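# Stow an unpowered, limp robot arm in a case

## Task

Move the unpowered spare robot arm (5.7 kg, joints swinging loosely) from its desk into the open case on the second desk. When finished, the arm must be at rest and sit low enough that the lid could close (leave the lid open). No part of the arm may drop freely more than a few centimetres. The case must still stand upright on its desk. Release the arm and back the robot away. The robot must not fall or be left tilted.

## Robot and tools

Robot: a Rainbow Robotics RB-Y1 in a physics simulation. It has a two-wheel drive base with rear casters (0.66 m long, 0.58 m wide, front edge 0.10 m ahead of the wheel axle), two 7-joint arms with parallel grippers, a pan/tilt head, and a torso whose lower leg folds (squat, shift, pitch, yaw). Each arm is rated for 3 kg, so the 5.7 kg load generally calls for both hands. Heavy weight held far in front of the drive wheels can tip the robot forward, and nothing stops that.

Frames: the base frame sits on the floor midway between the drive wheels, x forward, y left, z up. Reported chest, left_hand and right_hand positions are in this frame. A hand point lies between its finger pads; the fingers point along the hand's -z and close along its x. Printed hand positions get less accurate at long reach. Odometry is the base frame at scene start; it counts wheel turns only, so slipping looks like travel. Heading runs -3.142 to 3.142, left positive.

execute_actions: argument "actions" is a list holding a single action (or empty, which just reports state and images). An action may contain:
- "base": exactly one key. {"translate_m": d} is a relative straight drive of d metres from where the base last measured itself, forward positive, -3 to 3. {"rotate_rad": d} is a relative turn in place, left/counter-clockwise positive, -3.2 to 3.2. The base cannot move sideways.
- "joints": a single object keyed by joint name covering both arms, torso, head and grippers; each value is an absolute target in radians (grippers: metres of opening). Ranges: torso_squat_rad 0 to 1.2 (larger lowers the level chest); torso_shift_rad -0.3 to 0.6 (positive pushes hips forward); torso_pitch_rad -0.2 to 1.4 (positive leans forward); torso_yaw_rad -1.5 to 1.5 (positive left). Shoulder pitch -2.356 to 2.356 (0 hangs, negative raises forward). left_shoulder_roll_rad 0 to 3.141 (positive raises outward left); right_shoulder_roll_rad -3.141 to 0 (negative raises outward right). Shoulder yaw -2.094 to 2.094, elbow -2.617 to 0.01 (0 straight, negative bends), forearm roll -3.141 to 3.141, wrist pitch -1.57 to 1.919 (negative tips hand forward), hand roll -2.705 to 2.705; on both arms yaw and roll signs mean the same direction (positive = left / counter-clockwise seen from above on a hanging arm). Grippers 0 to 0.1 m. head_pan_rad -0.523 to 0.523 (left positive, relative to chest), head_tilt_rad -0.35 to 1.57 (positive looks down). Done tolerance is ±0.02 rad, ±0.004 m for grippers.
- "speeds": caps for this action only, translate_m 0.05 to 0.4 m/s, rotate_rad 0.1 to 1.509 rad/s.
- "min_time_s": 0.1 to 8, a lower bound on duration for each arm and head motion.
Torso combos must satisfy: squat+shift <= 1.52; squat-shift+pitch <= 1.57; shift+0.5 pitch-0.4 squat <= 0.7; shift+0.3 pitch-0.5 squat <= 0.39, else the torso stops short ("off_target"). An action is capped at 15 s; a base move needing over 8.667 s is refused. Unknown keys or out-of-range values reject the whole call. Joints or base omitted may still push toward earlier targets. "cameras" picks images: head_camera, left_wrist_camera, right_wrist_camera, or all (default); [] gives none.

wait: "seconds" 0 to 10; commands nothing and returns state and images.
zoom_image: "camera" and "region" [x0, y0, x1, y1] in pixels of that camera's latest full image, at most 504x504. Head image is 896x504, wrist images 644x364.
finished_scene: "scene" is the current scene number; ends it irreversibly and reports success.

Results: base_status and joint_status report how each motion finished. "done" (base: wheels turned the full amount, even if slipping); "off_target" (rested short, maybe still pushing); "contact_stop" (arm or torso met hard resistance or could not lift the load); "time_out"; "limit_stop_at_own_body" (guard halted before self-contact; move arm and torso apart); "stopped_with_arm". A stop in one joint halts its whole group (torso, left arm, right arm), which then hold in place. "joint command not followed" with a "cause:" line means arm targets were withheld by a collision check; grippers still act. on_its_own lists uncommanded parts, "held at" being a held target. If a call reports a stop, later calls in the same reply are skipped. After a stop, first back the arm(s) off in a separate action, then the torso. If both hands hold one object and the torso contact-stops instantly with nothing in the way, resend every arm joint at its reported position, then retry the torso.

Gripping: command an opening at least 0.005 m below the object's width; "off_target" is then normal.

Hazards: the base keeps driving into furniture; a bent leg can jut past the front edge and may shove the robot backward unseen by odometry. Never let the arms strike or press each other hard (grippers included). Contact torque reaching a joint's limit (shoulders 63, elbows 32.4, wrist joints 22.5 N m, load included) freezes the robot for 10 s. Motor temperatures are listed per arm; MOTOR HOT appears from 65 °C, and at 80 °C an OVER-TEMPERATURE FAULT brakes the arm ("limit_stop_at_motor_heat"); resend targets afterwards. Avoid drops, slams and hard pushes, keep the case upright, and lower the limp arm gently. Occasional outside pushes may nudge loose objects. Camera calibration (K, distortion, T_world_to_cam in the base frame) is approximate and listed per camera.

Each tool is called after ">>>" as a command line: name --argument value for each argument, lists and objects as JSON in quotes; but a table of rows of numbers goes row by row, as --pt "numbers of a row", without its own name.

## Session

>>> execute_actions --actions '[]'

Scene clock: 0.00 s.
Motor temperatures (°C, as the motors report them): left_arm=[28 30 26 28 33 28 36] | right_arm=[30 28 30 27 33 27 30]
base_odometry: x=+0.000 y=+0.000 heading=+0.000 (m, m, rad; odometry frame)
base_status: not commanded
joint_positions: torso_squat_rad=+0.350 torso_shift_rad=+0.000 torso_pitch_rad=+0.002 torso_yaw_rad=+0.000 left_shoulder_pitch_rad=-0.003 left_shoulder_roll_rad=+0.020 left_shoulder_yaw_rad=+0.046 left_elbow_rad=-0.288 left_forearm_roll_rad=-0.037 left_wrist_pitch_rad=-0.003 left_hand_roll_rad=-0.017 left_gripper_m=+0.101 right_shoulder_pitch_rad=+0.047 right_shoulder_roll_rad=-0.002 right_shoulder_yaw_rad=+0.039 right_elbow_rad=-0.247 right_forearm_roll_rad=+0.042 right_wrist_pitch_rad=-0.031 right_hand_roll_rad=-0.050 right_gripper_m=+0.099 head_pan_rad=+0.000 head_tilt_rad=+0.401
joint_status: not commanded
chest: x=-0.2272 y=-0.0004 z=+1.2475 quat_wxyz=(+1.000, +0.000, +0.001, +0.000) (m; base frame)
left_hand: x=-0.0863 y=+0.2417 z=+0.5771 quat_wxyz=(+0.989, +0.018, -0.145, -0.006) (m; base frame)
right_hand: x=-0.1347 y=-0.2179 z=+0.5688 quat_wxyz=(+0.993, +0.003, -0.116, +0.007) (m; base frame)
pictures: head_camera, left_wrist_camera, right_wrist_camera
Images, in order (width x height): head_camera 896x504, left_wrist_camera 644x364, right_wrist_camera 644x364.

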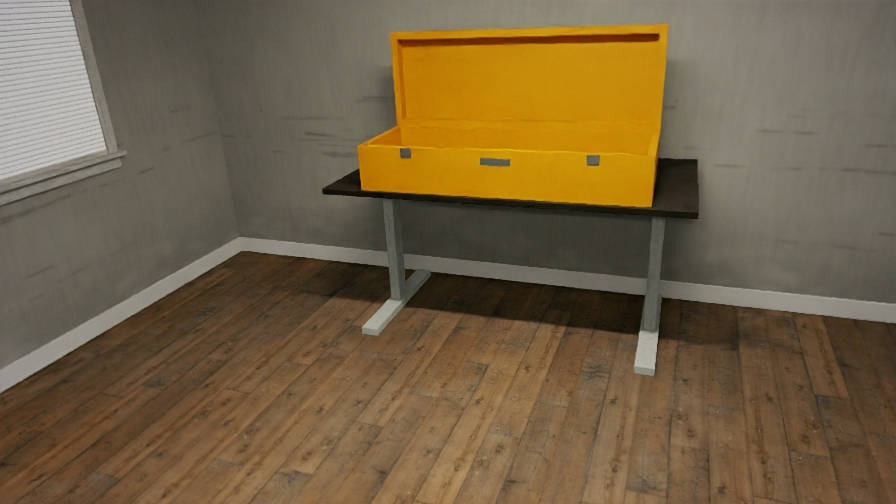

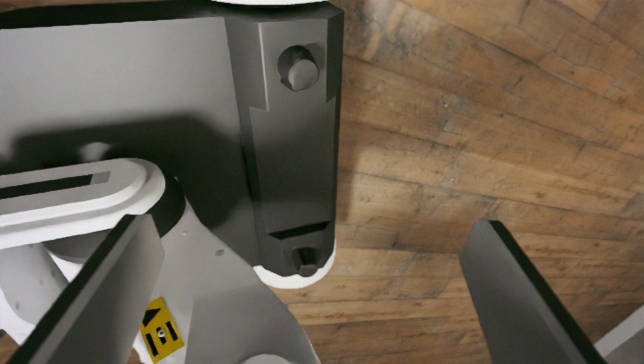

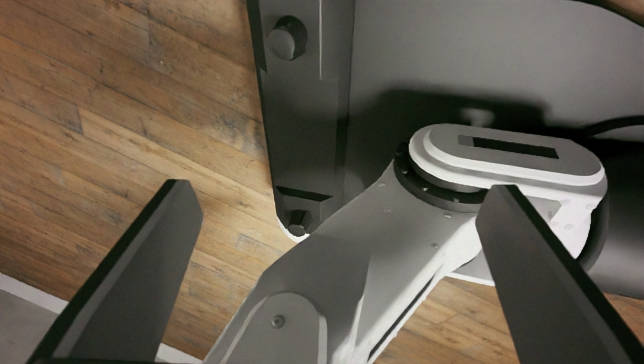

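>>> execute_actions --actions '[{"base":{"rotate_rad":-1.0},"joints":{"head_pan_rad":-0.3}}]' --cameras '["head_camera"]'

Scene clock: 3.97 s.
Motor temperatures (°C, as the motors report them): left_arm=[28 30 26 28 33 28 36] | right_arm=[30 28 30 27 33 27 30]
base_odometry: x=+0.000 y=+0.000 heading=-1.000 (m, m, rad; odometry frame)
base_status: done
joint_positions: torso_squat_rad=+0.350 torso_shift_rad=+0.000 torso_pitch_rad=+0.002 torso_yaw_rad=+0.000 left_shoulder_pitch_rad=-0.003 left_shoulder_roll_rad=+0.020 left_shoulder_yaw_rad=+0.046 left_elbow_rad=-0.288 left_forearm_roll_rad=-0.037 left_wrist_pitch_rad=-0.003 left_hand_roll_rad=-0.017 left_gripper_m=+0.101 right_shoulder_pitch_rad=+0.047 right_shoulder_roll_rad=-0.002 right_shoulder_yaw_rad=+0.039 right_elbow_rad=-0.247 right_forearm_roll_rad=+0.042 right_wrist_pitch_rad=-0.031 right_hand_roll_rad=-0.050 right_gripper_m=+0.099 head_pan_rad=-0.300 head_tilt_rad=+0.401
joint_status: all done
chest: x=-0.2272 y=-0.0004 z=+1.2475 quat_wxyz=(+1.000, +0.000, +0.001, +0.000) (m; base frame)
left_hand: x=-0.0863 y=+0.2418 z=+0.5771 quat_wxyz=(+0.989, +0.018, -0.145, -0.006) (m; base frame)
right_hand: x=-0.1347 y=-0.2179 z=+0.5688 quat_wxyz=(+0.993, +0.003, -0.116, +0.007) (m; base frame)
pictures: head_camera
camera_calibration (this result's frames):
head_camera: T_world_to_cam=[[-0.31095, -0.94941, -0.0439417, -0.000979256], [-0.370954, 0.163802, -0.914091, 1.30801], [0.875045, -0.267936, -0.403121, 0.707293], [0, 0, 0, 1]] pos_world=[-0.134007, -0.0256739, 1.48072]
Images, in order (width x height): head_camera 896x504.

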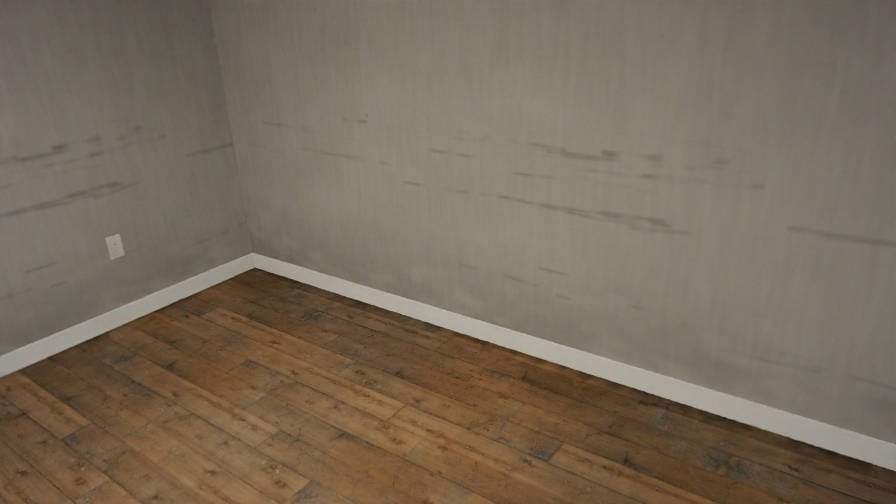

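>>> execute_actions --actions '[{"base":{"rotate_rad":-1.8},"joints":{"head_pan_rad":-0.2,"head_tilt_rad":0.5}}]' --cameras '["head_camera"]'

Scene clock: 8.20 s.
Motor temperatures (°C, as the motors report them): left_arm=[28 30 26 28 33 28 36] | right_arm=[30 28 30 27 33 27 30]
base_odometry: x=+0.000 y=+0.000 heading=-2.799 (m, m, rad; odometry frame)
base_status: done
joint_positions: torso_squat_rad=+0.350 torso_shift_rad=+0.000 torso_pitch_rad=+0.001 torso_yaw_rad=+0.000 left_shoulder_pitch_rad=-0.003 left_shoulder_roll_rad=+0.020 left_shoulder_yaw_rad=+0.046 left_elbow_rad=-0.288 left_forearm_roll_rad=-0.037 left_wrist_pitch_rad=-0.003 left_hand_roll_rad=-0.017 left_gripper_m=+0.101 right_shoulder_pitch_rad=+0.047 right_shoulder_roll_rad=-0.002 right_shoulder_yaw_rad=+0.039 right_elbow_rad=-0.247 right_forearm_roll_rad=+0.042 right_wrist_pitch_rad=-0.031 right_hand_roll_rad=-0.050 right_gripper_m=+0.099 head_pan_rad=-0.200 head_tilt_rad=+0.500
joint_status: all done
chest: x=-0.2273 y=-0.0004 z=+1.2475 quat_wxyz=(+1.000, +0.000, +0.001, +0.000) (m; base frame)
left_hand: x=-0.0863 y=+0.2418 z=+0.5771 quat_wxyz=(+0.989, +0.018, -0.146, -0.006) (m; base frame)
right_hand: x=-0.1347 y=-0.2179 z=+0.5688 quat_wxyz=(+0.993, +0.003, -0.116, +0.007) (m; base frame)
pictures: head_camera
camera_calibration (this result's frames):
head_camera: T_world_to_cam=[[-0.218821, -0.97485, -0.0422402, 0.0154012], [-0.472417, 0.14372, -0.869579, 1.22275], [0.85378, -0.170327, -0.491984, 0.83167], [0, 0, 0, 1]] pos_world=[-0.129046, -0.0190641, 1.4731]
Images, in order (width x height): head_camera 896x504.

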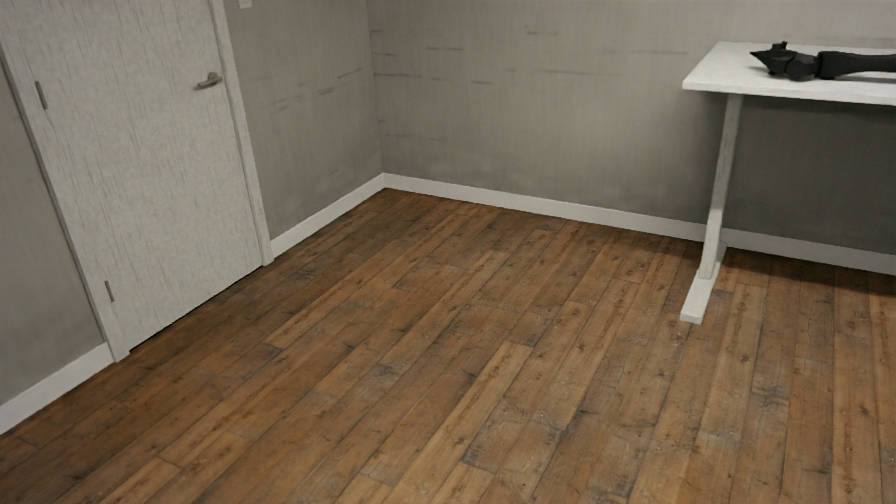

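>>> execute_actions --actions '[{"base":{"rotate_rad":-1.12},"joints":{"head_pan_rad":0.2,"head_tilt_rad":0.4,"torso_squat_rad":0.1}}]' --cameras '["head_camera"]'

>>> execute_actions --actions '[{"base":{"translate_m":1.35},"joints":{"head_pan_rad":0,"head_tilt_rad":0.6,"left_shoulder_roll_rad":0.25,"right_shoulder_roll_rad":-0.25,"left_shoulder_pitch_rad":-0.6,"right_shoulder_pitch_rad":-0.6,"left_elbow_rad":-1.2,"right_elbow_rad":-1.2,"left_wrist_pitch_rad":1.8,"right_wrist_pitch_rad":1.8}}]' --cameras '[]'

>>> execute_actions --actions '[{"base":{"rotate_rad":0.42}}]' --cameras '["head_camera"]'

Scene clock: 11.67 s.
Motor temperatures (°C, as the motors report them): left_arm=[28 30 26 28 33 28 36] | right_arm=[30 28 30 27 33 27 30]
base_odometry: x=+0.000 y=+0.000 heading=+2.364 (m, m, rad; odometry frame)
base_status: done
joint_positions: torso_squat_rad=+0.100 torso_shift_rad=+0.000 torso_pitch_rad=+0.002 torso_yaw_rad=+0.000 left_shoulder_pitch_rad=-0.003 left_shoulder_roll_rad=+0.020 left_shoulder_yaw_rad=+0.046 left_elbow_rad=-0.288 left_forearm_roll_rad=-0.037 left_wrist_pitch_rad=-0.003 left_hand_roll_rad=-0.017 left_gripper_m=+0.101 right_shoulder_pitch_rad=+0.047 right_shoulder_roll_rad=-0.002 right_shoulder_yaw_rad=+0.039 right_elbow_rad=-0.247 right_forearm_roll_rad=+0.042 right_wrist_pitch_rad=-0.031 right_hand_roll_rad=-0.050 right_gripper_m=+0.099 head_pan_rad=+0.200 head_tilt_rad=+0.400
joint_status: all done
chest: x=-0.2272 y=-0.0004 z=+1.2864 quat_wxyz=(+1.000, +0.000, +0.001, +0.000) (m; base frame)
left_hand: x=-0.0863 y=+0.2417 z=+0.6160 quat_wxyz=(+0.989, +0.018, -0.145, -0.006) (m; base frame)
right_hand: x=-0.1347 y=-0.2179 z=+0.6077 quat_wxyz=(+0.993, +0.003, -0.116, +0.007) (m; base frame)
pictures: head_camera
camera_calibration (this result's frames):
head_camera: T_world_to_cam=[[0.182251, -0.982234, -0.0447377, 0.102945], [-0.403468, -0.0332149, -0.914391, 1.33724], [0.896659, 0.184699, -0.402353, 0.726551], [0, 0, 0, 1]] pos_world=[-0.130698, 0.0113394, 1.51969]
Images, in order (width x height): head_camera 896x504.

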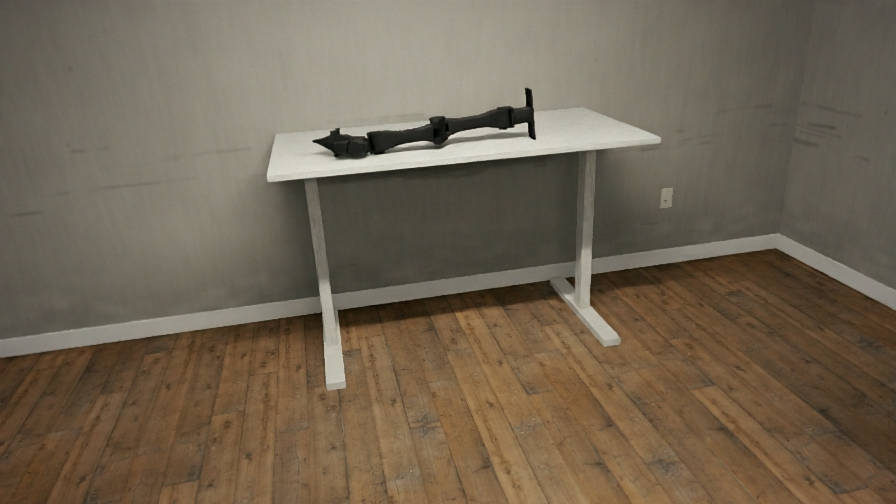

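Scene clock: 16.40 s.
Motor temperatures (°C, as the motors report them): left_arm=[28 30 26 28 33 28 36] | right_arm=[30 28 30 27 33 27 30]
base_odometry: x=-0.962 y=+0.948 heading=+2.363 (m, m, rad; odometry frame)
base_status: done
joint_positions: torso_squat_rad=+0.100 torso_shift_rad=+0.000 torso_pitch_rad=+0.001 torso_yaw_rad=+0.000 left_shoulder_pitch_rad=-0.600 left_shoulder_roll_rad=+0.250 left_shoulder_yaw_rad=+0.046 left_elbow_rad=-1.200 left_forearm_roll_rad=-0.037 left_wrist_pitch_rad=+1.800 left_hand_roll_rad=-0.017 left_gripper_m=+0.101 right_shoulder_pitch_rad=-0.600 right_shoulder_roll_rad=-0.250 right_shoulder_yaw_rad=+0.038 right_elbow_rad=-1.200 right_forearm_roll_rad=+0.042 right_wrist_pitch_rad=+1.800 right_hand_roll_rad=-0.050 right_gripper_m=+0.099 head_pan_rad=+0.000 head_tilt_rad=+0.600
joint_status: all done
chest: x=-0.2272 y=-0.0005 z=+1.2864 quat_wxyz=(+1.000, +0.000, +0.001, +0.000) (m; base frame)
left_hand: x=+0.2089 y=+0.3194 z=+0.9643 quat_wxyz=(+0.990, +0.139, +0.004, -0.013) (m; base frame)
right_hand: x=+0.2092 y=-0.3099 z=+0.9615 quat_wxyz=(+0.986, -0.164, +0.001, +0.014) (m; base frame)
pictures: none
No camera images: the call's "cameras" was empty. Leave "cameras" out to get every camera's image.

Scene clock: 18.57 s.
Motor temperatures (°C, as the motors report them): left_arm=[28 30 26 28 33 28 36] | right_arm=[30 28 30 27 33 27 30]
base_odometry: x=-0.962 y=+0.948 heading=+2.783 (m, m, rad; odometry frame)
base_status: done
joint_positions: torso_squat_rad=+0.100 torso_shift_rad=+0.000 torso_pitch_rad=+0.001 torso_yaw_rad=+0.000 left_shoulder_pitch_rad=-0.600 left_shoulder_roll_rad=+0.250 left_shoulder_yaw_rad=+0.046 left_elbow_rad=-1.200 left_forearm_roll_rad=-0.037 left_wrist_pitch_rad=+1.800 left_hand_roll_rad=-0.017 left_gripper_m=+0.101 right_shoulder_pitch_rad=-0.600 right_shoulder_roll_rad=-0.250 right_shoulder_yaw_rad=+0.038 right_elbow_rad=-1.200 right_forearm_roll_rad=+0.042 right_wrist_pitch_rad=+1.800 right_hand_roll_rad=-0.050 right_gripper_m=+0.099 head_pan_rad=+0.000 head_tilt_rad=+0.600
joint_status: not commanded
chest: x=-0.2272 y=-0.0005 z=+1.2864 quat_wxyz=(+1.000, +0.001, +0.001, +0.000) (m; base frame)
left_hand: x=+0.2089 y=+0.3194 z=+0.9643 quat_wxyz=(+0.990, +0.139, +0.004, -0.013) (m; base frame)
right_hand: x=+0.2091 y=-0.3099 z=+0.9615 quat_wxyz=(+0.986, -0.164, +0.001, +0.014) (m; base frame)
pictures: head_camera
camera_calibration (this result's frames):
head_camera: T_world_to_cam=[[-0.0247617, -0.998881, -0.0402867, 0.0538484], [-0.575786, 0.0471937, -0.816237, 1.15606], [0.817225, 0.00298508, -0.576311, 0.968763], [0, 0, 0, 1]] pos_world=[-0.124718, -0.00366264, 1.5041]
Images, in order (width x height): head_camera 896x504.

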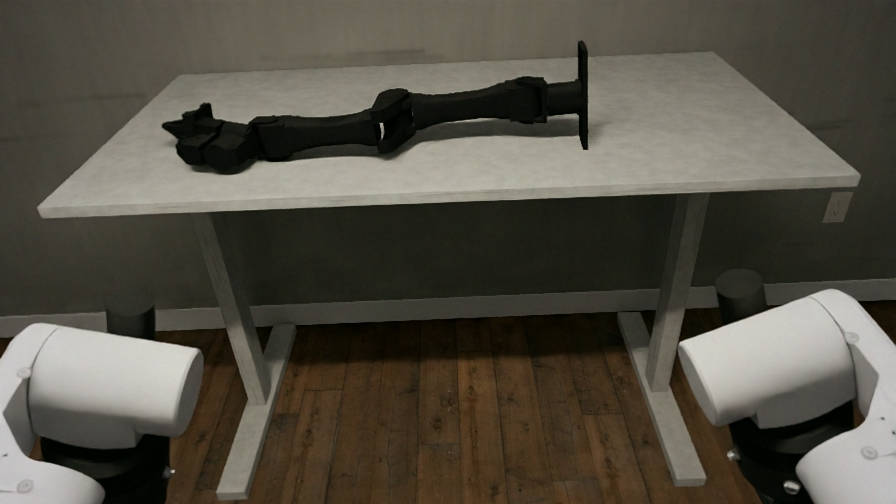

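>>> execute_actions --actions '[{"base":{"translate_m":0.3},"joints":{"torso_squat_rad":0,"head_tilt_rad":0.75,"left_shoulder_roll_rad":0.25,"right_shoulder_roll_rad":-0.02,"left_shoulder_pitch_rad":-1.15,"right_shoulder_pitch_rad":-1.15,"left_elbow_rad":-1.1,"right_elbow_rad":-1.1,"left_wrist_pitch_rad":1.9,"right_wrist_pitch_rad":1.9,"left_shoulder_yaw_rad":-0.2,"right_shoulder_yaw_rad":0,"left_forearm_roll_rad":-0.2,"right_forearm_roll_rad":0.2}}]'

Scene clock: 20.87 s.
Motor temperatures (°C, as the motors report them): left_arm=[28 30 26 28 33 28 36] | right_arm=[30 28 30 27 33 27 30]
base_odometry: x=-1.243 y=+1.053 heading=+2.783 (m, m, rad; odometry frame)
base_status: done
joint_positions: torso_squat_rad=+0.000 torso_shift_rad=+0.000 torso_pitch_rad=+0.001 torso_yaw_rad=+0.000 left_shoulder_pitch_rad=-1.150 left_shoulder_roll_rad=+0.250 left_shoulder_yaw_rad=-0.200 left_elbow_rad=-1.100 left_forearm_roll_rad=-0.200 left_wrist_pitch_rad=+1.900 left_hand_roll_rad=-0.017 left_gripper_m=+0.101 right_shoulder_pitch_rad=-1.150 right_shoulder_roll_rad=-0.020 right_shoulder_yaw_rad=+0.000 right_elbow_rad=-1.100 right_forearm_roll_rad=+0.200 right_wrist_pitch_rad=+1.900 right_hand_roll_rad=-0.050 right_gripper_m=+0.099 head_pan_rad=+0.000 head_tilt_rad=+0.750
joint_status: all done
chest: x=-0.2272 y=-0.0005 z=+1.2899 quat_wxyz=(+1.000, +0.001, +0.001, +0.000) (m; base frame)
left_hand: x=+0.3349 y=+0.2436 z=+1.2139 quat_wxyz=(+0.931, +0.309, -0.174, -0.088) (m; base frame)
right_hand: x=+0.3168 y=-0.1362 z=+1.1747 quat_wxyz=(+0.968, -0.160, -0.167, +0.093) (m; base frame)
pictures: head_camera, left_wrist_camera, right_wrist_camera
camera_calibration (this result's frames):
head_camera: T_world_to_cam=[[-0.0303415, -0.998889, -0.0360567, 0.0465737], [-0.691296, 0.0470256, -0.72104, 0.993404], [0.721934, 0.00304842, -0.691955, 1.12356], [0, 0, 0, 1]] pos_world=[-0.122986, -0.00361854, 1.49541]
left_wrist_camera: T_world_to_cam=[[0.921074, -0.24592, 0.301904, -0.617837], [-0.255156, -0.966857, -0.00911682, 0.371219], [0.29414, -0.0686354, -0.953295, 1.16101], [0, 0, 0, 1]] pos_world=[0.322293, 0.286663, 1.29669]
right_wrist_camera: T_world_to_cam=[[-0.907989, -0.240727, -0.342937, 0.663513], [-0.36065, 0.865656, 0.347234, -0.150459], [0.213276, 0.438965, -0.872825, 1.10362], [0, 0, 0, 1]] pos_world=[0.312823, -0.19448, 1.24306]
Images, in order (width x height): head_camera 896x504, left_wrist_camera 644x364, right_wrist_camera 644x364.

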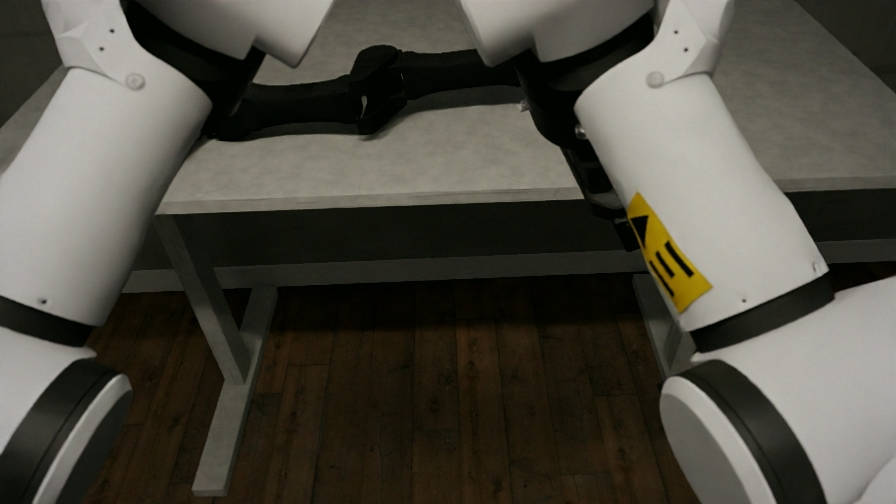

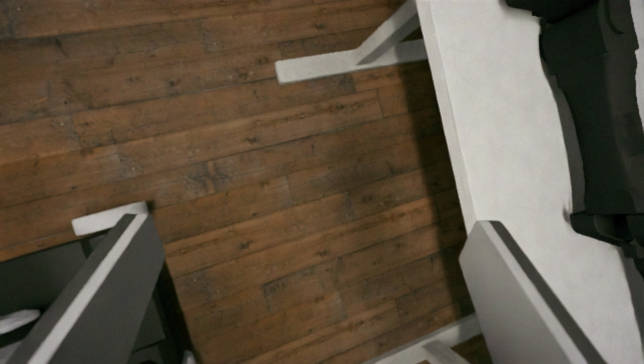

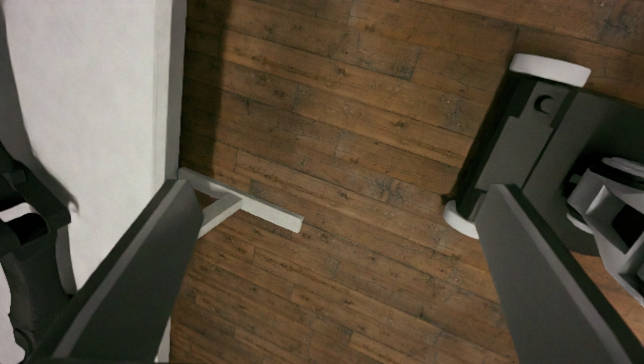

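>>> execute_actions --actions '[{"base":{"translate_m":0.33},"joints":{"head_tilt_rad":0.9,"left_shoulder_yaw_rad":0.28,"right_shoulder_yaw_rad":-0.12,"left_forearm_roll_rad":0.05,"right_forearm_roll_rad":0,"right_hand_roll_rad":-0.2,"right_shoulder_pitch_rad":-1.2,"left_wrist_pitch_rad":1.918,"right_wrist_pitch_rad":1.918,"left_elbow_rad":-1.0,"right_elbow_rad":-1.0}}]'

Scene clock: 23.13 s.
Motor temperatures (°C, as the motors report them): left_arm=[28 30 26 28 33 28 36] | right_arm=[30 28 30 27 33 27 30]
base_odometry: x=-1.552 y=+1.168 heading=+2.784 (m, m, rad; odometry frame)
base_status: done
joint_positions: torso_squat_rad=+0.000 torso_shift_rad=+0.000 torso_pitch_rad=+0.001 torso_yaw_rad=+0.000 left_shoulder_pitch_rad=-1.150 left_shoulder_roll_rad=+0.250 left_shoulder_yaw_rad=+0.280 left_elbow_rad=-1.000 left_forearm_roll_rad=+0.050 left_wrist_pitch_rad=+1.918 left_hand_roll_rad=-0.017 left_gripper_m=+0.101 right_shoulder_pitch_rad=-1.200 right_shoulder_roll_rad=-0.020 right_shoulder_yaw_rad=-0.120 right_elbow_rad=-1.000 right_forearm_roll_rad=+0.000 right_wrist_pitch_rad=+1.918 right_hand_roll_rad=-0.200 right_gripper_m=+0.099 head_pan_rad=+0.000 head_tilt_rad=+0.900
joint_status: all done
chest: x=-0.2272 y=-0.0005 z=+1.2899 quat_wxyz=(+1.000, +0.000, +0.001, +0.000) (m; base frame)
left_hand: x=+0.3194 y=+0.2340 z=+1.1701 quat_wxyz=(+0.994, +0.007, -0.110, -0.009) (m; base frame)
right_hand: x=+0.3030 y=-0.1024 z=+1.1595 quat_wxyz=(+0.993, -0.029, -0.110, +0.036) (m; base frame)
pictures: head_camera, left_wrist_camera, right_wrist_camera
camera_calibration (this result's frames):
head_camera: T_world_to_cam=[[-0.0352338, -0.998897, -0.0310492, 0.038126], [-0.791292, 0.0468608, -0.60964, 0.806928], [0.610423, 0.00308908, -0.79207, 1.24987], [0, 0, 0, 1]] pos_world=[-0.123093, -0.00359032, 1.48311]
left_wrist_camera: T_world_to_cam=[[0.972539, 0.019101, 0.231954, -0.589329], [-0.126065, -0.794531, 0.593994, -0.429663], [0.19564, -0.606924, -0.770304, 1.06654], [0, 0, 0, 1]] pos_world=[0.310322, 0.317186, 1.21348]
right_wrist_camera: T_world_to_cam=[[-0.960709, -0.0705338, -0.268446, 0.600921], [-0.225718, 0.761379, 0.607745, -0.533093], [0.161523, 0.644459, -0.747384, 0.969715], [0, 0, 0, 1]] pos_world=[0.300351, -0.176671, 1.21005]
Images, in order (width x height): head_camera 896x504, left_wrist_camera 644x364, right_wrist_camera 644x364.

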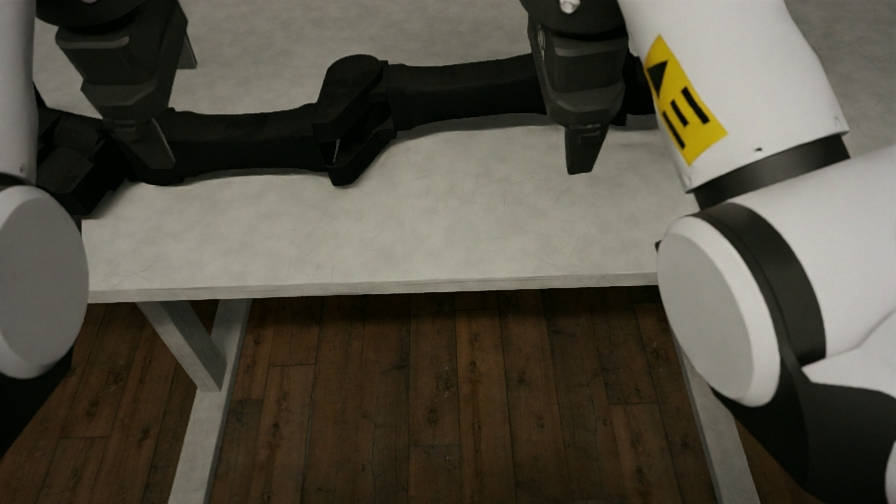

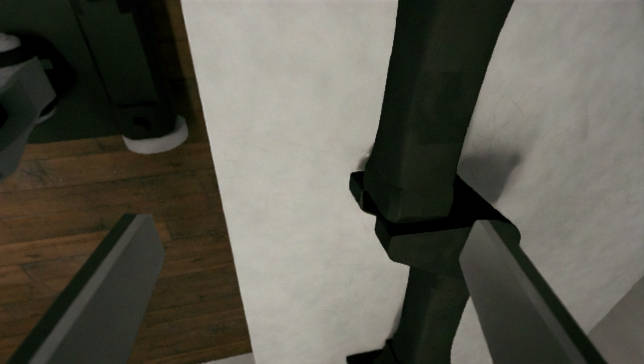

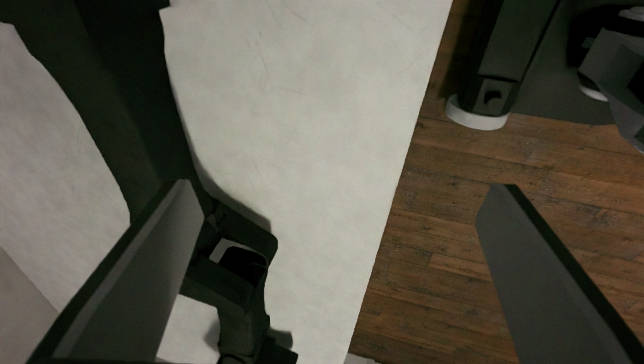

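>>> execute_actions --actions '[{"base":{"translate_m":0.14},"joints":{"right_shoulder_pitch_rad":-1.3,"right_shoulder_roll_rad":-0.08,"right_wrist_pitch_rad":1.8,"right_elbow_rad":-0.75,"left_elbow_rad":-1.15,"left_shoulder_pitch_rad":-1.0,"left_hand_roll_rad":0.08}}]' --cameras '[]'

>>> execute_actions --actions '[{"joints":{"torso_pitch_rad":0.13,"head_tilt_rad":0.8}}]'

Scene clock: 25.00 s.
Motor temperatures (°C, as the motors report them): left_arm=[28 30 26 28 33 28 36] | right_arm=[30 28 30 27 33 27 30]
base_odometry: x=-1.683 y=+1.217 heading=+2.784 (m, m, rad; odometry frame)
base_status: done
joint_positions: torso_squat_rad=+0.000 torso_shift_rad=+0.000 torso_pitch_rad=+0.001 torso_yaw_rad=+0.000 left_shoulder_pitch_rad=-1.000 left_shoulder_roll_rad=+0.250 left_shoulder_yaw_rad=+0.280 left_elbow_rad=-1.150 left_forearm_roll_rad=+0.050 left_wrist_pitch_rad=+1.918 left_hand_roll_rad=+0.080 left_gripper_m=+0.101 right_shoulder_pitch_rad=-1.300 right_shoulder_roll_rad=-0.080 right_shoulder_yaw_rad=-0.120 right_elbow_rad=-0.750 right_forearm_roll_rad=+0.000 right_wrist_pitch_rad=+1.800 right_hand_roll_rad=-0.200 right_gripper_m=+0.099 head_pan_rad=+0.000 head_tilt_rad=+0.900
joint_status: all done
chest: x=-0.2272 y=-0.0005 z=+1.2899 quat_wxyz=(+1.000, +0.000, +0.001, +0.000) (m; base frame)
left_hand: x=+0.3042 y=+0.2601 z=+1.1366 quat_wxyz=(+0.992, +0.008, -0.115, +0.060) (m; base frame)
right_hand: x=+0.3241 y=-0.1269 z=+1.1534 quat_wxyz=(+0.993, -0.055, -0.102, +0.020) (m; base frame)
pictures: none
No camera images: the call's "cameras" was empty. Leave "cameras" out to get every camera's image.

Scene clock: 26.23 s.
Motor temperatures (°C, as the motors report them): left_arm=[28 30 26 28 33 28 36] | right_arm=[30 28 30 27 33 27 30]
base_odometry: x=-1.683 y=+1.217 heading=+2.784 (m, m, rad; odometry frame)
base_status: not commanded
joint_positions: torso_squat_rad=+0.000 torso_shift_rad=+0.000 torso_pitch_rad=+0.129 torso_yaw_rad=+0.000 left_shoulder_pitch_rad=-1.002 left_shoulder_roll_rad=+0.251 left_shoulder_yaw_rad=+0.280 left_elbow_rad=-1.151 left_forearm_roll_rad=+0.050 left_wrist_pitch_rad=+1.918 left_hand_roll_rad=+0.080 left_gripper_m=+0.101 right_shoulder_pitch_rad=-1.300 right_shoulder_roll_rad=-0.080 right_shoulder_yaw_rad=-0.120 right_elbow_rad=-0.750 right_forearm_roll_rad=+0.000 right_wrist_pitch_rad=+1.800 right_hand_roll_rad=-0.200 right_gripper_m=+0.099 head_pan_rad=+0.000 head_tilt_rad=+0.800
joint_status: all done
chest: x=-0.1879 y=-0.0005 z=+1.2873 quat_wxyz=(+0.998, +0.001, +0.065, +0.000) (m; base frame)
left_hand: x=+0.3201 y=+0.2601 z=+1.0685 quat_wxyz=(+0.997, +0.012, -0.052, +0.059) (m; base frame)
right_hand: x=+0.3415 y=-0.1270 z=+1.0816 quat_wxyz=(+0.998, -0.054, -0.038, +0.024) (m; base frame)
pictures: head_camera, left_wrist_camera, right_wrist_camera
camera_calibration (this result's frames):
head_camera: T_world_to_cam=[[-0.0361631, -0.998888, -0.0302549, 0.0387561], [-0.807998, 0.0470409, -0.587305, 0.818299], [0.588075, 0.00320711, -0.8088, 1.22651], [0, 0, 0, 1]] pos_world=[-0.0586951, -0.00371409, 1.47377]
left_wrist_camera: T_world_to_cam=[[0.980804, 0.15461, 0.11882, -0.483928], [0.0525341, -0.796341, 0.602563, -0.414331], [0.187784, -0.584754, -0.789177, 1.02079], [0, 0, 0, 1]] pos_world=[0.304718, 0.341781, 1.11274]
right_wrist_camera: T_world_to_cam=[[-0.990722, -0.0486801, -0.12689, 0.475109], [-0.114906, 0.79861, 0.590778, -0.473106], [0.0725765, 0.599877, -0.796794, 0.999238], [0, 0, 0, 1]] pos_world=[0.343816, -0.198465, 1.13597]
Images, in order (width x height): head_camera 896x504, left_wrist_camera 644x364, right_wrist_camera 644x364.

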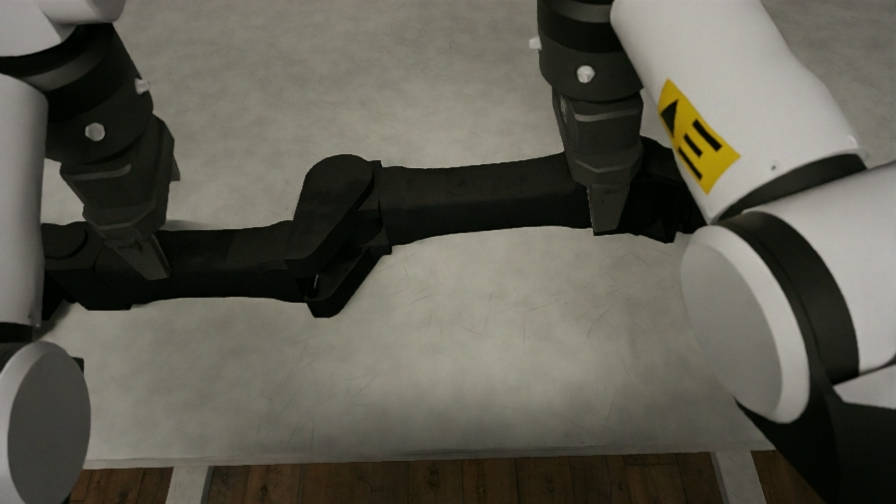

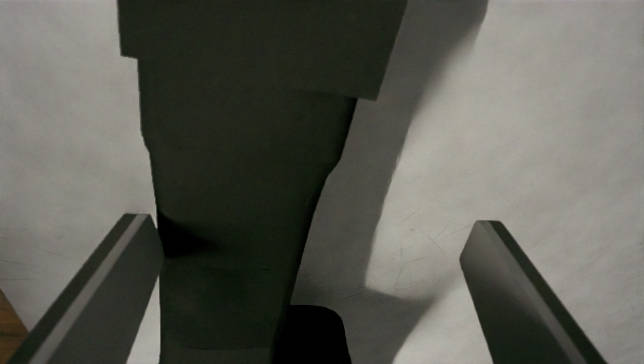

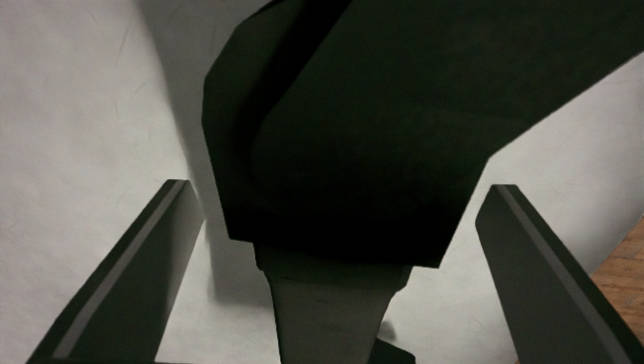

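>>> execute_actions --actions '[{"joints":{"torso_yaw_rad":0.05,"left_shoulder_pitch_rad":-0.9,"left_elbow_rad":-1.22,"left_shoulder_roll_rad":0.2,"left_hand_roll_rad":-0.03},"min_time_s":1.2}]'

Scene clock: 27.80 s.
Motor temperatures (°C, as the motors report them): left_arm=[28 30 26 28 33 28 36] | right_arm=[30 28 30 27 33 27 30]
base_odometry: x=-1.683 y=+1.217 heading=+2.784 (m, m, rad; odometry frame)
base_status: not commanded
joint_positions: torso_squat_rad=+0.000 torso_shift_rad=+0.000 torso_pitch_rad=+0.130 torso_yaw_rad=+0.050 left_shoulder_pitch_rad=-0.901 left_shoulder_roll_rad=+0.200 left_shoulder_yaw_rad=+0.280 left_elbow_rad=-1.220 left_forearm_roll_rad=+0.050 left_wrist_pitch_rad=+1.918 left_hand_roll_rad=-0.030 left_gripper_m=+0.101 right_shoulder_pitch_rad=-1.300 right_shoulder_roll_rad=-0.080 right_shoulder_yaw_rad=-0.120 right_elbow_rad=-0.750 right_forearm_roll_rad=+0.000 right_wrist_pitch_rad=+1.800 right_hand_roll_rad=-0.200 right_gripper_m=+0.099 head_pan_rad=+0.000 head_tilt_rad=+0.800
joint_status: all done
chest: x=-0.1877 y=-0.0004 z=+1.2873 quat_wxyz=(+0.998, +0.002, +0.065, +0.025) (m; base frame)
left_hand: x=+0.2833 y=+0.2755 z=+1.0343 quat_wxyz=(+0.999, +0.006, -0.032, +0.027) (m; base frame)
right_hand: x=+0.3472 y=-0.0994 z=+1.0807 quat_wxyz=(+0.997, -0.050, -0.039, +0.048) (m; base frame)
pictures: head_camera, left_wrist_camera, right_wrist_camera
camera_calibration (this result's frames):
head_camera: T_world_to_cam=[[0.0130429, -0.999249, -0.0364933, 0.0561245], [-0.809614, 0.0108649, -0.586861, 0.817573], [0.586817, 0.0371999, -0.808865, 1.22623], [0, 0, 0, 1]] pos_world=[-0.0583873, 0.00158387, 1.47371]
left_wrist_camera: T_world_to_cam=[[0.992804, 0.0924679, 0.076092, -0.388214], [0.027051, -0.792167, 0.609705, -0.3808], [0.116656, -0.603259, -0.788967, 1.03478], [0, 0, 0, 1]] pos_world=[0.275008, 0.358483, 1.07813]
right_wrist_camera: T_world_to_cam=[[-0.98719, -0.0965062, -0.127051, 0.476203], [-0.153739, 0.788306, 0.595766, -0.486857], [0.0426603, 0.607668, -0.793045, 0.988714], [0, 0, 0, 1]] pos_world=[0.353075, -0.17106, 1.13465]
Images, in order (width x height): head_camera 896x504, left_wrist_camera 644x364, right_wrist_camera 644x364.

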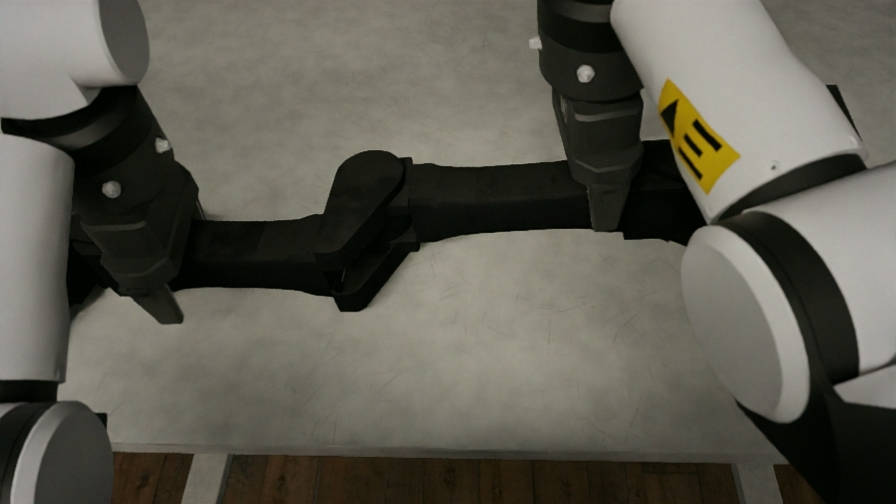

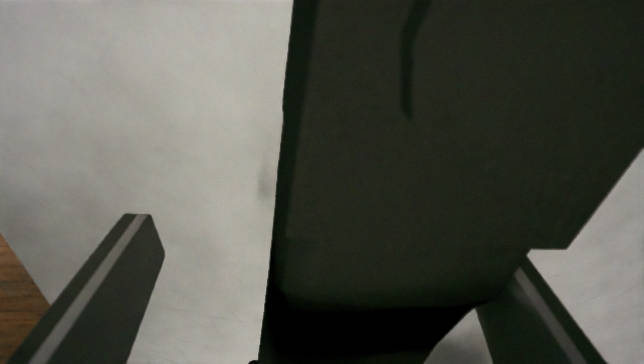

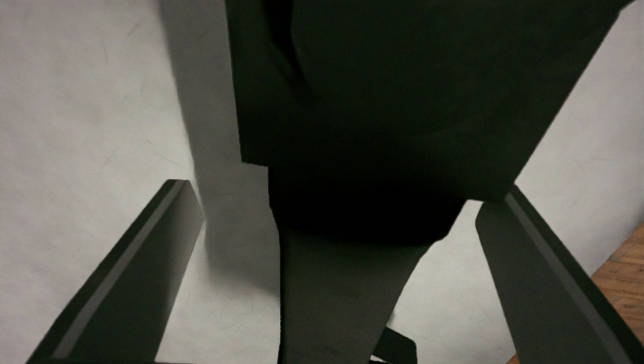

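>>> execute_actions --actions '[{"joints":{"left_wrist_pitch_rad":1.86,"left_shoulder_roll_rad":0.17,"right_shoulder_pitch_rad":-1.27}}]' --cameras '[]'

>>> execute_actions --actions '[{"joints":{"torso_squat_rad":0.32}}]'

Scene clock: 29.77 s.
Motor temperatures (°C, as the motors report them): left_arm=[28 30 26 28 33 28 36] | right_arm=[30 28 30 27 33 27 30]
base_odometry: x=-1.683 y=+1.217 heading=+2.784 (m, m, rad; odometry frame)
base_status: not commanded
joint_positions: torso_squat_rad=+0.000 torso_shift_rad=+0.000 torso_pitch_rad=+0.130 torso_yaw_rad=+0.050 left_shoulder_pitch_rad=-0.901 left_shoulder_roll_rad=+0.170 left_shoulder_yaw_rad=+0.280 left_elbow_rad=-1.220 left_forearm_roll_rad=+0.050 left_wrist_pitch_rad=+1.860 left_hand_roll_rad=-0.030 left_gripper_m=+0.101 right_shoulder_pitch_rad=-1.270 right_shoulder_roll_rad=-0.080 right_shoulder_yaw_rad=-0.120 right_elbow_rad=-0.750 right_forearm_roll_rad=+0.000 right_wrist_pitch_rad=+1.800 right_hand_roll_rad=-0.200 right_gripper_m=+0.099 head_pan_rad=+0.000 head_tilt_rad=+0.800
joint_status: all done
chest: x=-0.1876 y=-0.0005 z=+1.2873 quat_wxyz=(+0.998, +0.002, +0.065, +0.025) (m; base frame)
left_hand: x=+0.2951 y=+0.2598 z=+1.0308 quat_wxyz=(+0.998, -0.004, -0.057, +0.018) (m; base frame)
right_hand: x=+0.3402 y=-0.1054 z=+1.0660 quat_wxyz=(+0.997, -0.051, -0.025, +0.044) (m; base frame)
pictures: none
No camera images: the call's "cameras" was empty. Leave "cameras" out to get every camera's image.

Scene clock: 31.70 s.
Motor temperatures (°C, as the motors report them): left_arm=[29 30 26 28 33 28 36] | right_arm=[31 28 30 27 33 27 30]
base_odometry: x=-1.683 y=+1.217 heading=+2.784 (m, m, rad; odometry frame)
base_status: not commanded
joint_positions: torso_squat_rad=+0.312 torso_shift_rad=-0.004 torso_pitch_rad=+0.118 torso_yaw_rad=+0.050 left_shoulder_pitch_rad=-0.905 left_shoulder_roll_rad=+0.171 left_shoulder_yaw_rad=+0.280 left_elbow_rad=-1.223 left_forearm_roll_rad=+0.050 left_wrist_pitch_rad=+1.860 left_hand_roll_rad=-0.030 left_gripper_m=+0.101 right_shoulder_pitch_rad=-1.275 right_shoulder_roll_rad=-0.081 right_shoulder_yaw_rad=-0.120 right_elbow_rad=-0.753 right_forearm_roll_rad=+0.000 right_wrist_pitch_rad=+1.800 right_hand_roll_rad=-0.200 right_gripper_m=+0.099 head_pan_rad=+0.000 head_tilt_rad=+0.800
joint_status: torso_squat_rad contact_stop (moved +0.312 of +0.320)
chest: x=-0.1939 y=-0.0006 z=+1.2539 quat_wxyz=(+0.998, +0.002, +0.059, +0.025) (m; base frame)
left_hand: x=+0.2934 y=+0.2599 z=+1.0058 quat_wxyz=(+0.998, -0.004, -0.066, +0.017) (m; base frame)
right_hand: x=+0.3382 y=-0.1048 z=+1.0417 quat_wxyz=(+0.997, -0.051, -0.034, +0.044) (m; base frame)
pictures: head_camera, left_wrist_camera, right_wrist_camera
camera_calibration (this result's frames):
head_camera: T_world_to_cam=[[0.01374, -0.999233, -0.03666, 0.0551867], [-0.802847, 0.0108297, -0.596086, 0.805806], [0.596026, 0.0376227, -0.802083, 1.19612], [0, 0, 0, 1]] pos_world=[-0.0667368, 0.00141661, 1.44174]
left_wrist_camera: T_world_to_cam=[[0.986951, 0.0744699, 0.142769, -0.455368], [-0.030967, -0.782301, 0.62213, -0.374095], [0.158018, -0.618433, -0.769786, 0.974226], [0, 0, 0, 1]] pos_world=[0.283896, 0.343749, 1.04769]
right_wrist_camera: T_world_to_cam=[[-0.989168, -0.0879626, -0.117517, 0.453535], [-0.141085, 0.790738, 0.595675, -0.464703], [0.0405279, 0.605802, -0.794582, 0.963545], [0, 0, 0, 1]] pos_world=[0.344009, -0.176366, 1.09573]
Images, in order (width x height): head_camera 896x504, left_wrist_camera 644x364, right_wrist_camera 644x364.

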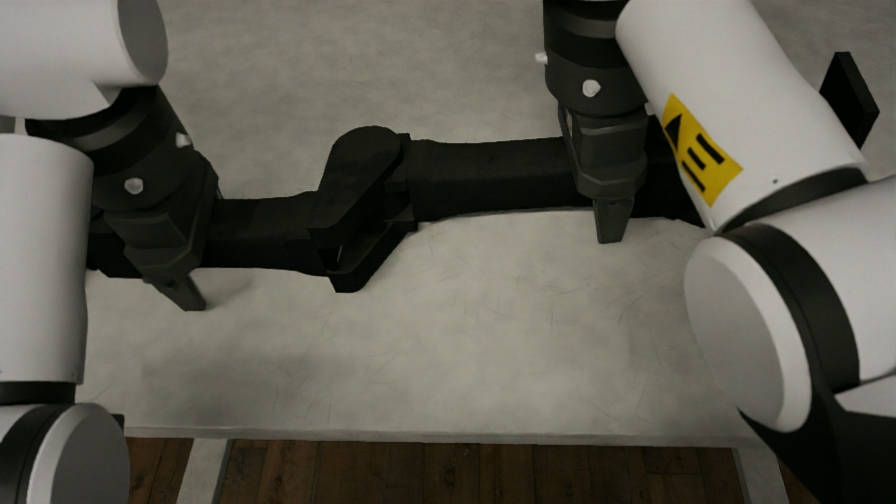

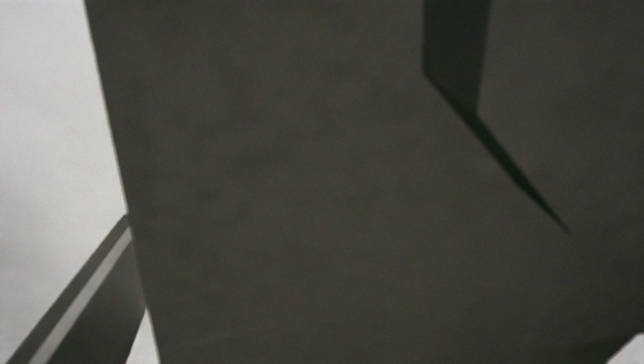

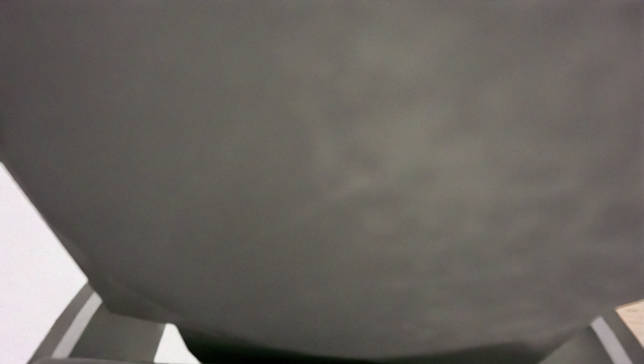

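Both seated.

>>> execute_actions --actions '[{"joints":{"left_shoulder_pitch_rad":-0.915,"right_shoulder_pitch_rad":-1.285}}]' --cameras '[]'

>>> execute_actions --actions '[{"joints":{"left_gripper_m":0.02,"right_gripper_m":0.02}}]' --cameras '[]'

>>> execute_actions --actions '[{"joints":{"torso_squat_rad":0,"head_pan_rad":-0.3}}]' --cameras '["head_camera"]'

Scene clock: 32.40 s.
Motor temperatures (°C, as the motors report them): left_arm=[29 30 26 28 33 28 36] | right_arm=[31 28 30 27 33 27 30]
base_odometry: x=-1.683 y=+1.217 heading=+2.784 (m, m, rad; odometry frame)
base_status: not commanded
joint_positions: torso_squat_rad=+0.312 torso_shift_rad=-0.003 torso_pitch_rad=+0.121 torso_yaw_rad=+0.050 left_shoulder_pitch_rad=-0.916 left_shoulder_roll_rad=+0.170 left_shoulder_yaw_rad=+0.280 left_elbow_rad=-1.220 left_forearm_roll_rad=+0.050 left_wrist_pitch_rad=+1.860 left_hand_roll_rad=-0.030 left_gripper_m=+0.101 right_shoulder_pitch_rad=-1.285 right_shoulder_roll_rad=-0.080 right_shoulder_yaw_rad=-0.120 right_elbow_rad=-0.750 right_forearm_roll_rad=+0.000 right_wrist_pitch_rad=+1.800 right_hand_roll_rad=-0.200 right_gripper_m=+0.099 head_pan_rad=+0.000 head_tilt_rad=+0.800
joint_status: all done
chest: x=-0.1925 y=-0.0005 z=+1.2539 quat_wxyz=(+0.998, +0.002, +0.060, +0.025) (m; base frame)
left_hand: x=+0.2974 y=+0.2576 z=+1.0088 quat_wxyz=(+0.998, -0.004, -0.068, +0.015) (m; base frame)
right_hand: x=+0.3411 y=-0.1024 z=+1.0449 quat_wxyz=(+0.997, -0.051, -0.037, +0.046) (m; base frame)
pictures: none
No camera images: the call's "cameras" was empty. Leave "cameras" out to get every camera's image.

Scene clock: 33.70 s.
Motor temperatures (°C, as the motors report them): left_arm=[29 30 26 28 33 28 36] | right_arm=[31 28 30 27 33 27 30]
base_odometry: x=-1.683 y=+1.217 heading=+2.784 (m, m, rad; odometry frame)
base_status: not commanded
joint_positions: torso_squat_rad=+0.312 torso_shift_rad=-0.003 torso_pitch_rad=+0.121 torso_yaw_rad=+0.050 left_shoulder_pitch_rad=-0.916 left_shoulder_roll_rad=+0.170 left_shoulder_yaw_rad=+0.280 left_elbow_rad=-1.220 left_forearm_roll_rad=+0.050 left_wrist_pitch_rad=+1.860 left_hand_roll_rad=-0.030 left_gripper_m=+0.059 right_shoulder_pitch_rad=-1.286 right_shoulder_roll_rad=-0.080 right_shoulder_yaw_rad=-0.120 right_elbow_rad=-0.750 right_forearm_roll_rad=+0.000 right_wrist_pitch_rad=+1.800 right_hand_roll_rad=-0.200 right_gripper_m=+0.057 head_pan_rad=+0.000 head_tilt_rad=+0.800
joint_status: left_gripper_m off_target (ended at +0.059, target +0.020); right_gripper_m off_target (ended at +0.057, target +0.020)
chest: x=-0.1925 y=-0.0005 z=+1.2539 quat_wxyz=(+0.998, +0.002, +0.060, +0.025) (m; base frame)
left_hand: x=+0.2974 y=+0.2576 z=+1.0088 quat_wxyz=(+0.998, -0.004, -0.068, +0.015) (m; base frame)
right_hand: x=+0.3411 y=-0.1023 z=+1.0449 quat_wxyz=(+0.997, -0.050, -0.037, +0.046) (m; base frame)
pictures: none
No camera images: the call's "cameras" was empty. Leave "cameras" out to get every camera's image.

Scene clock: 35.53 s.
Motor temperatures (°C, as the motors report them): left_arm=[29 30 26 28 33 28 36] | right_arm=[31 28 30 27 33 27 30]
base_odometry: x=-1.683 y=+1.217 heading=+2.784 (m, m, rad; odometry frame)
base_status: not commanded
joint_positions: torso_squat_rad=+0.000 torso_shift_rad=-0.002 torso_pitch_rad=+0.123 torso_yaw_rad=+0.050 left_shoulder_pitch_rad=-0.913 left_shoulder_roll_rad=+0.169 left_shoulder_yaw_rad=+0.280 left_elbow_rad=-1.218 left_forearm_roll_rad=+0.050 left_wrist_pitch_rad=+1.860 left_hand_roll_rad=-0.030 left_gripper_m=+0.059 right_shoulder_pitch_rad=-1.283 right_shoulder_roll_rad=-0.080 right_shoulder_yaw_rad=-0.120 right_elbow_rad=-0.749 right_forearm_roll_rad=+0.000 right_wrist_pitch_rad=+1.800 right_hand_roll_rad=-0.200 right_gripper_m=+0.057 head_pan_rad=-0.300 head_tilt_rad=+0.800
joint_status: all done
chest: x=-0.1915 y=-0.0004 z=+1.2876 quat_wxyz=(+0.998, +0.002, +0.061, +0.025) (m; base frame)
left_hand: x=+0.2965 y=+0.2576 z=+1.0394 quat_wxyz=(+0.998, -0.005, -0.065, +0.015) (m; base frame)
right_hand: x=+0.3407 y=-0.1024 z=+1.0760 quat_wxyz=(+0.997, -0.051, -0.034, +0.046) (m; base frame)
pictures: head_camera
camera_calibration (this result's frames):
head_camera: T_world_to_cam=[[-0.280274, -0.95992, -0.0000248406, -0.0404301], [-0.770392, 0.224952, -0.596567, 0.833736], [0.572662, -0.167183, -0.802563, 1.21843], [0, 0, 0, 1]] pos_world=[-0.0667744, -0.0226598, 1.47524]
Images, in order (width x height): head_camera 896x504.

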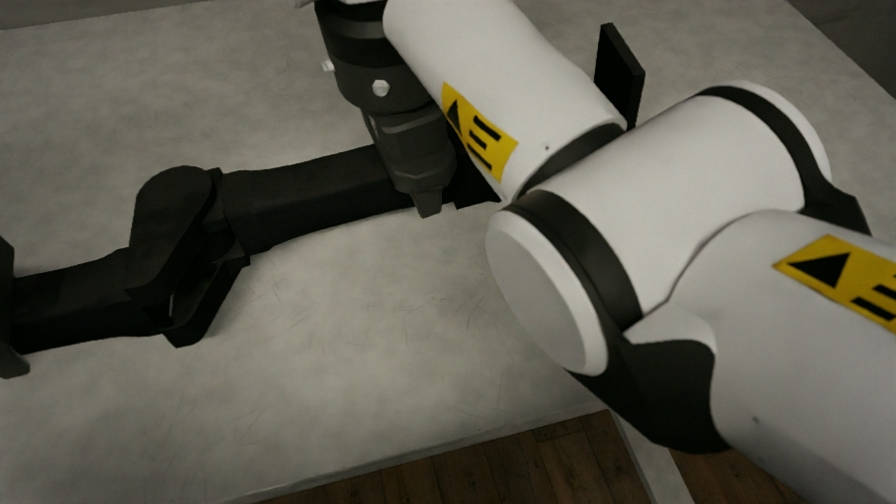

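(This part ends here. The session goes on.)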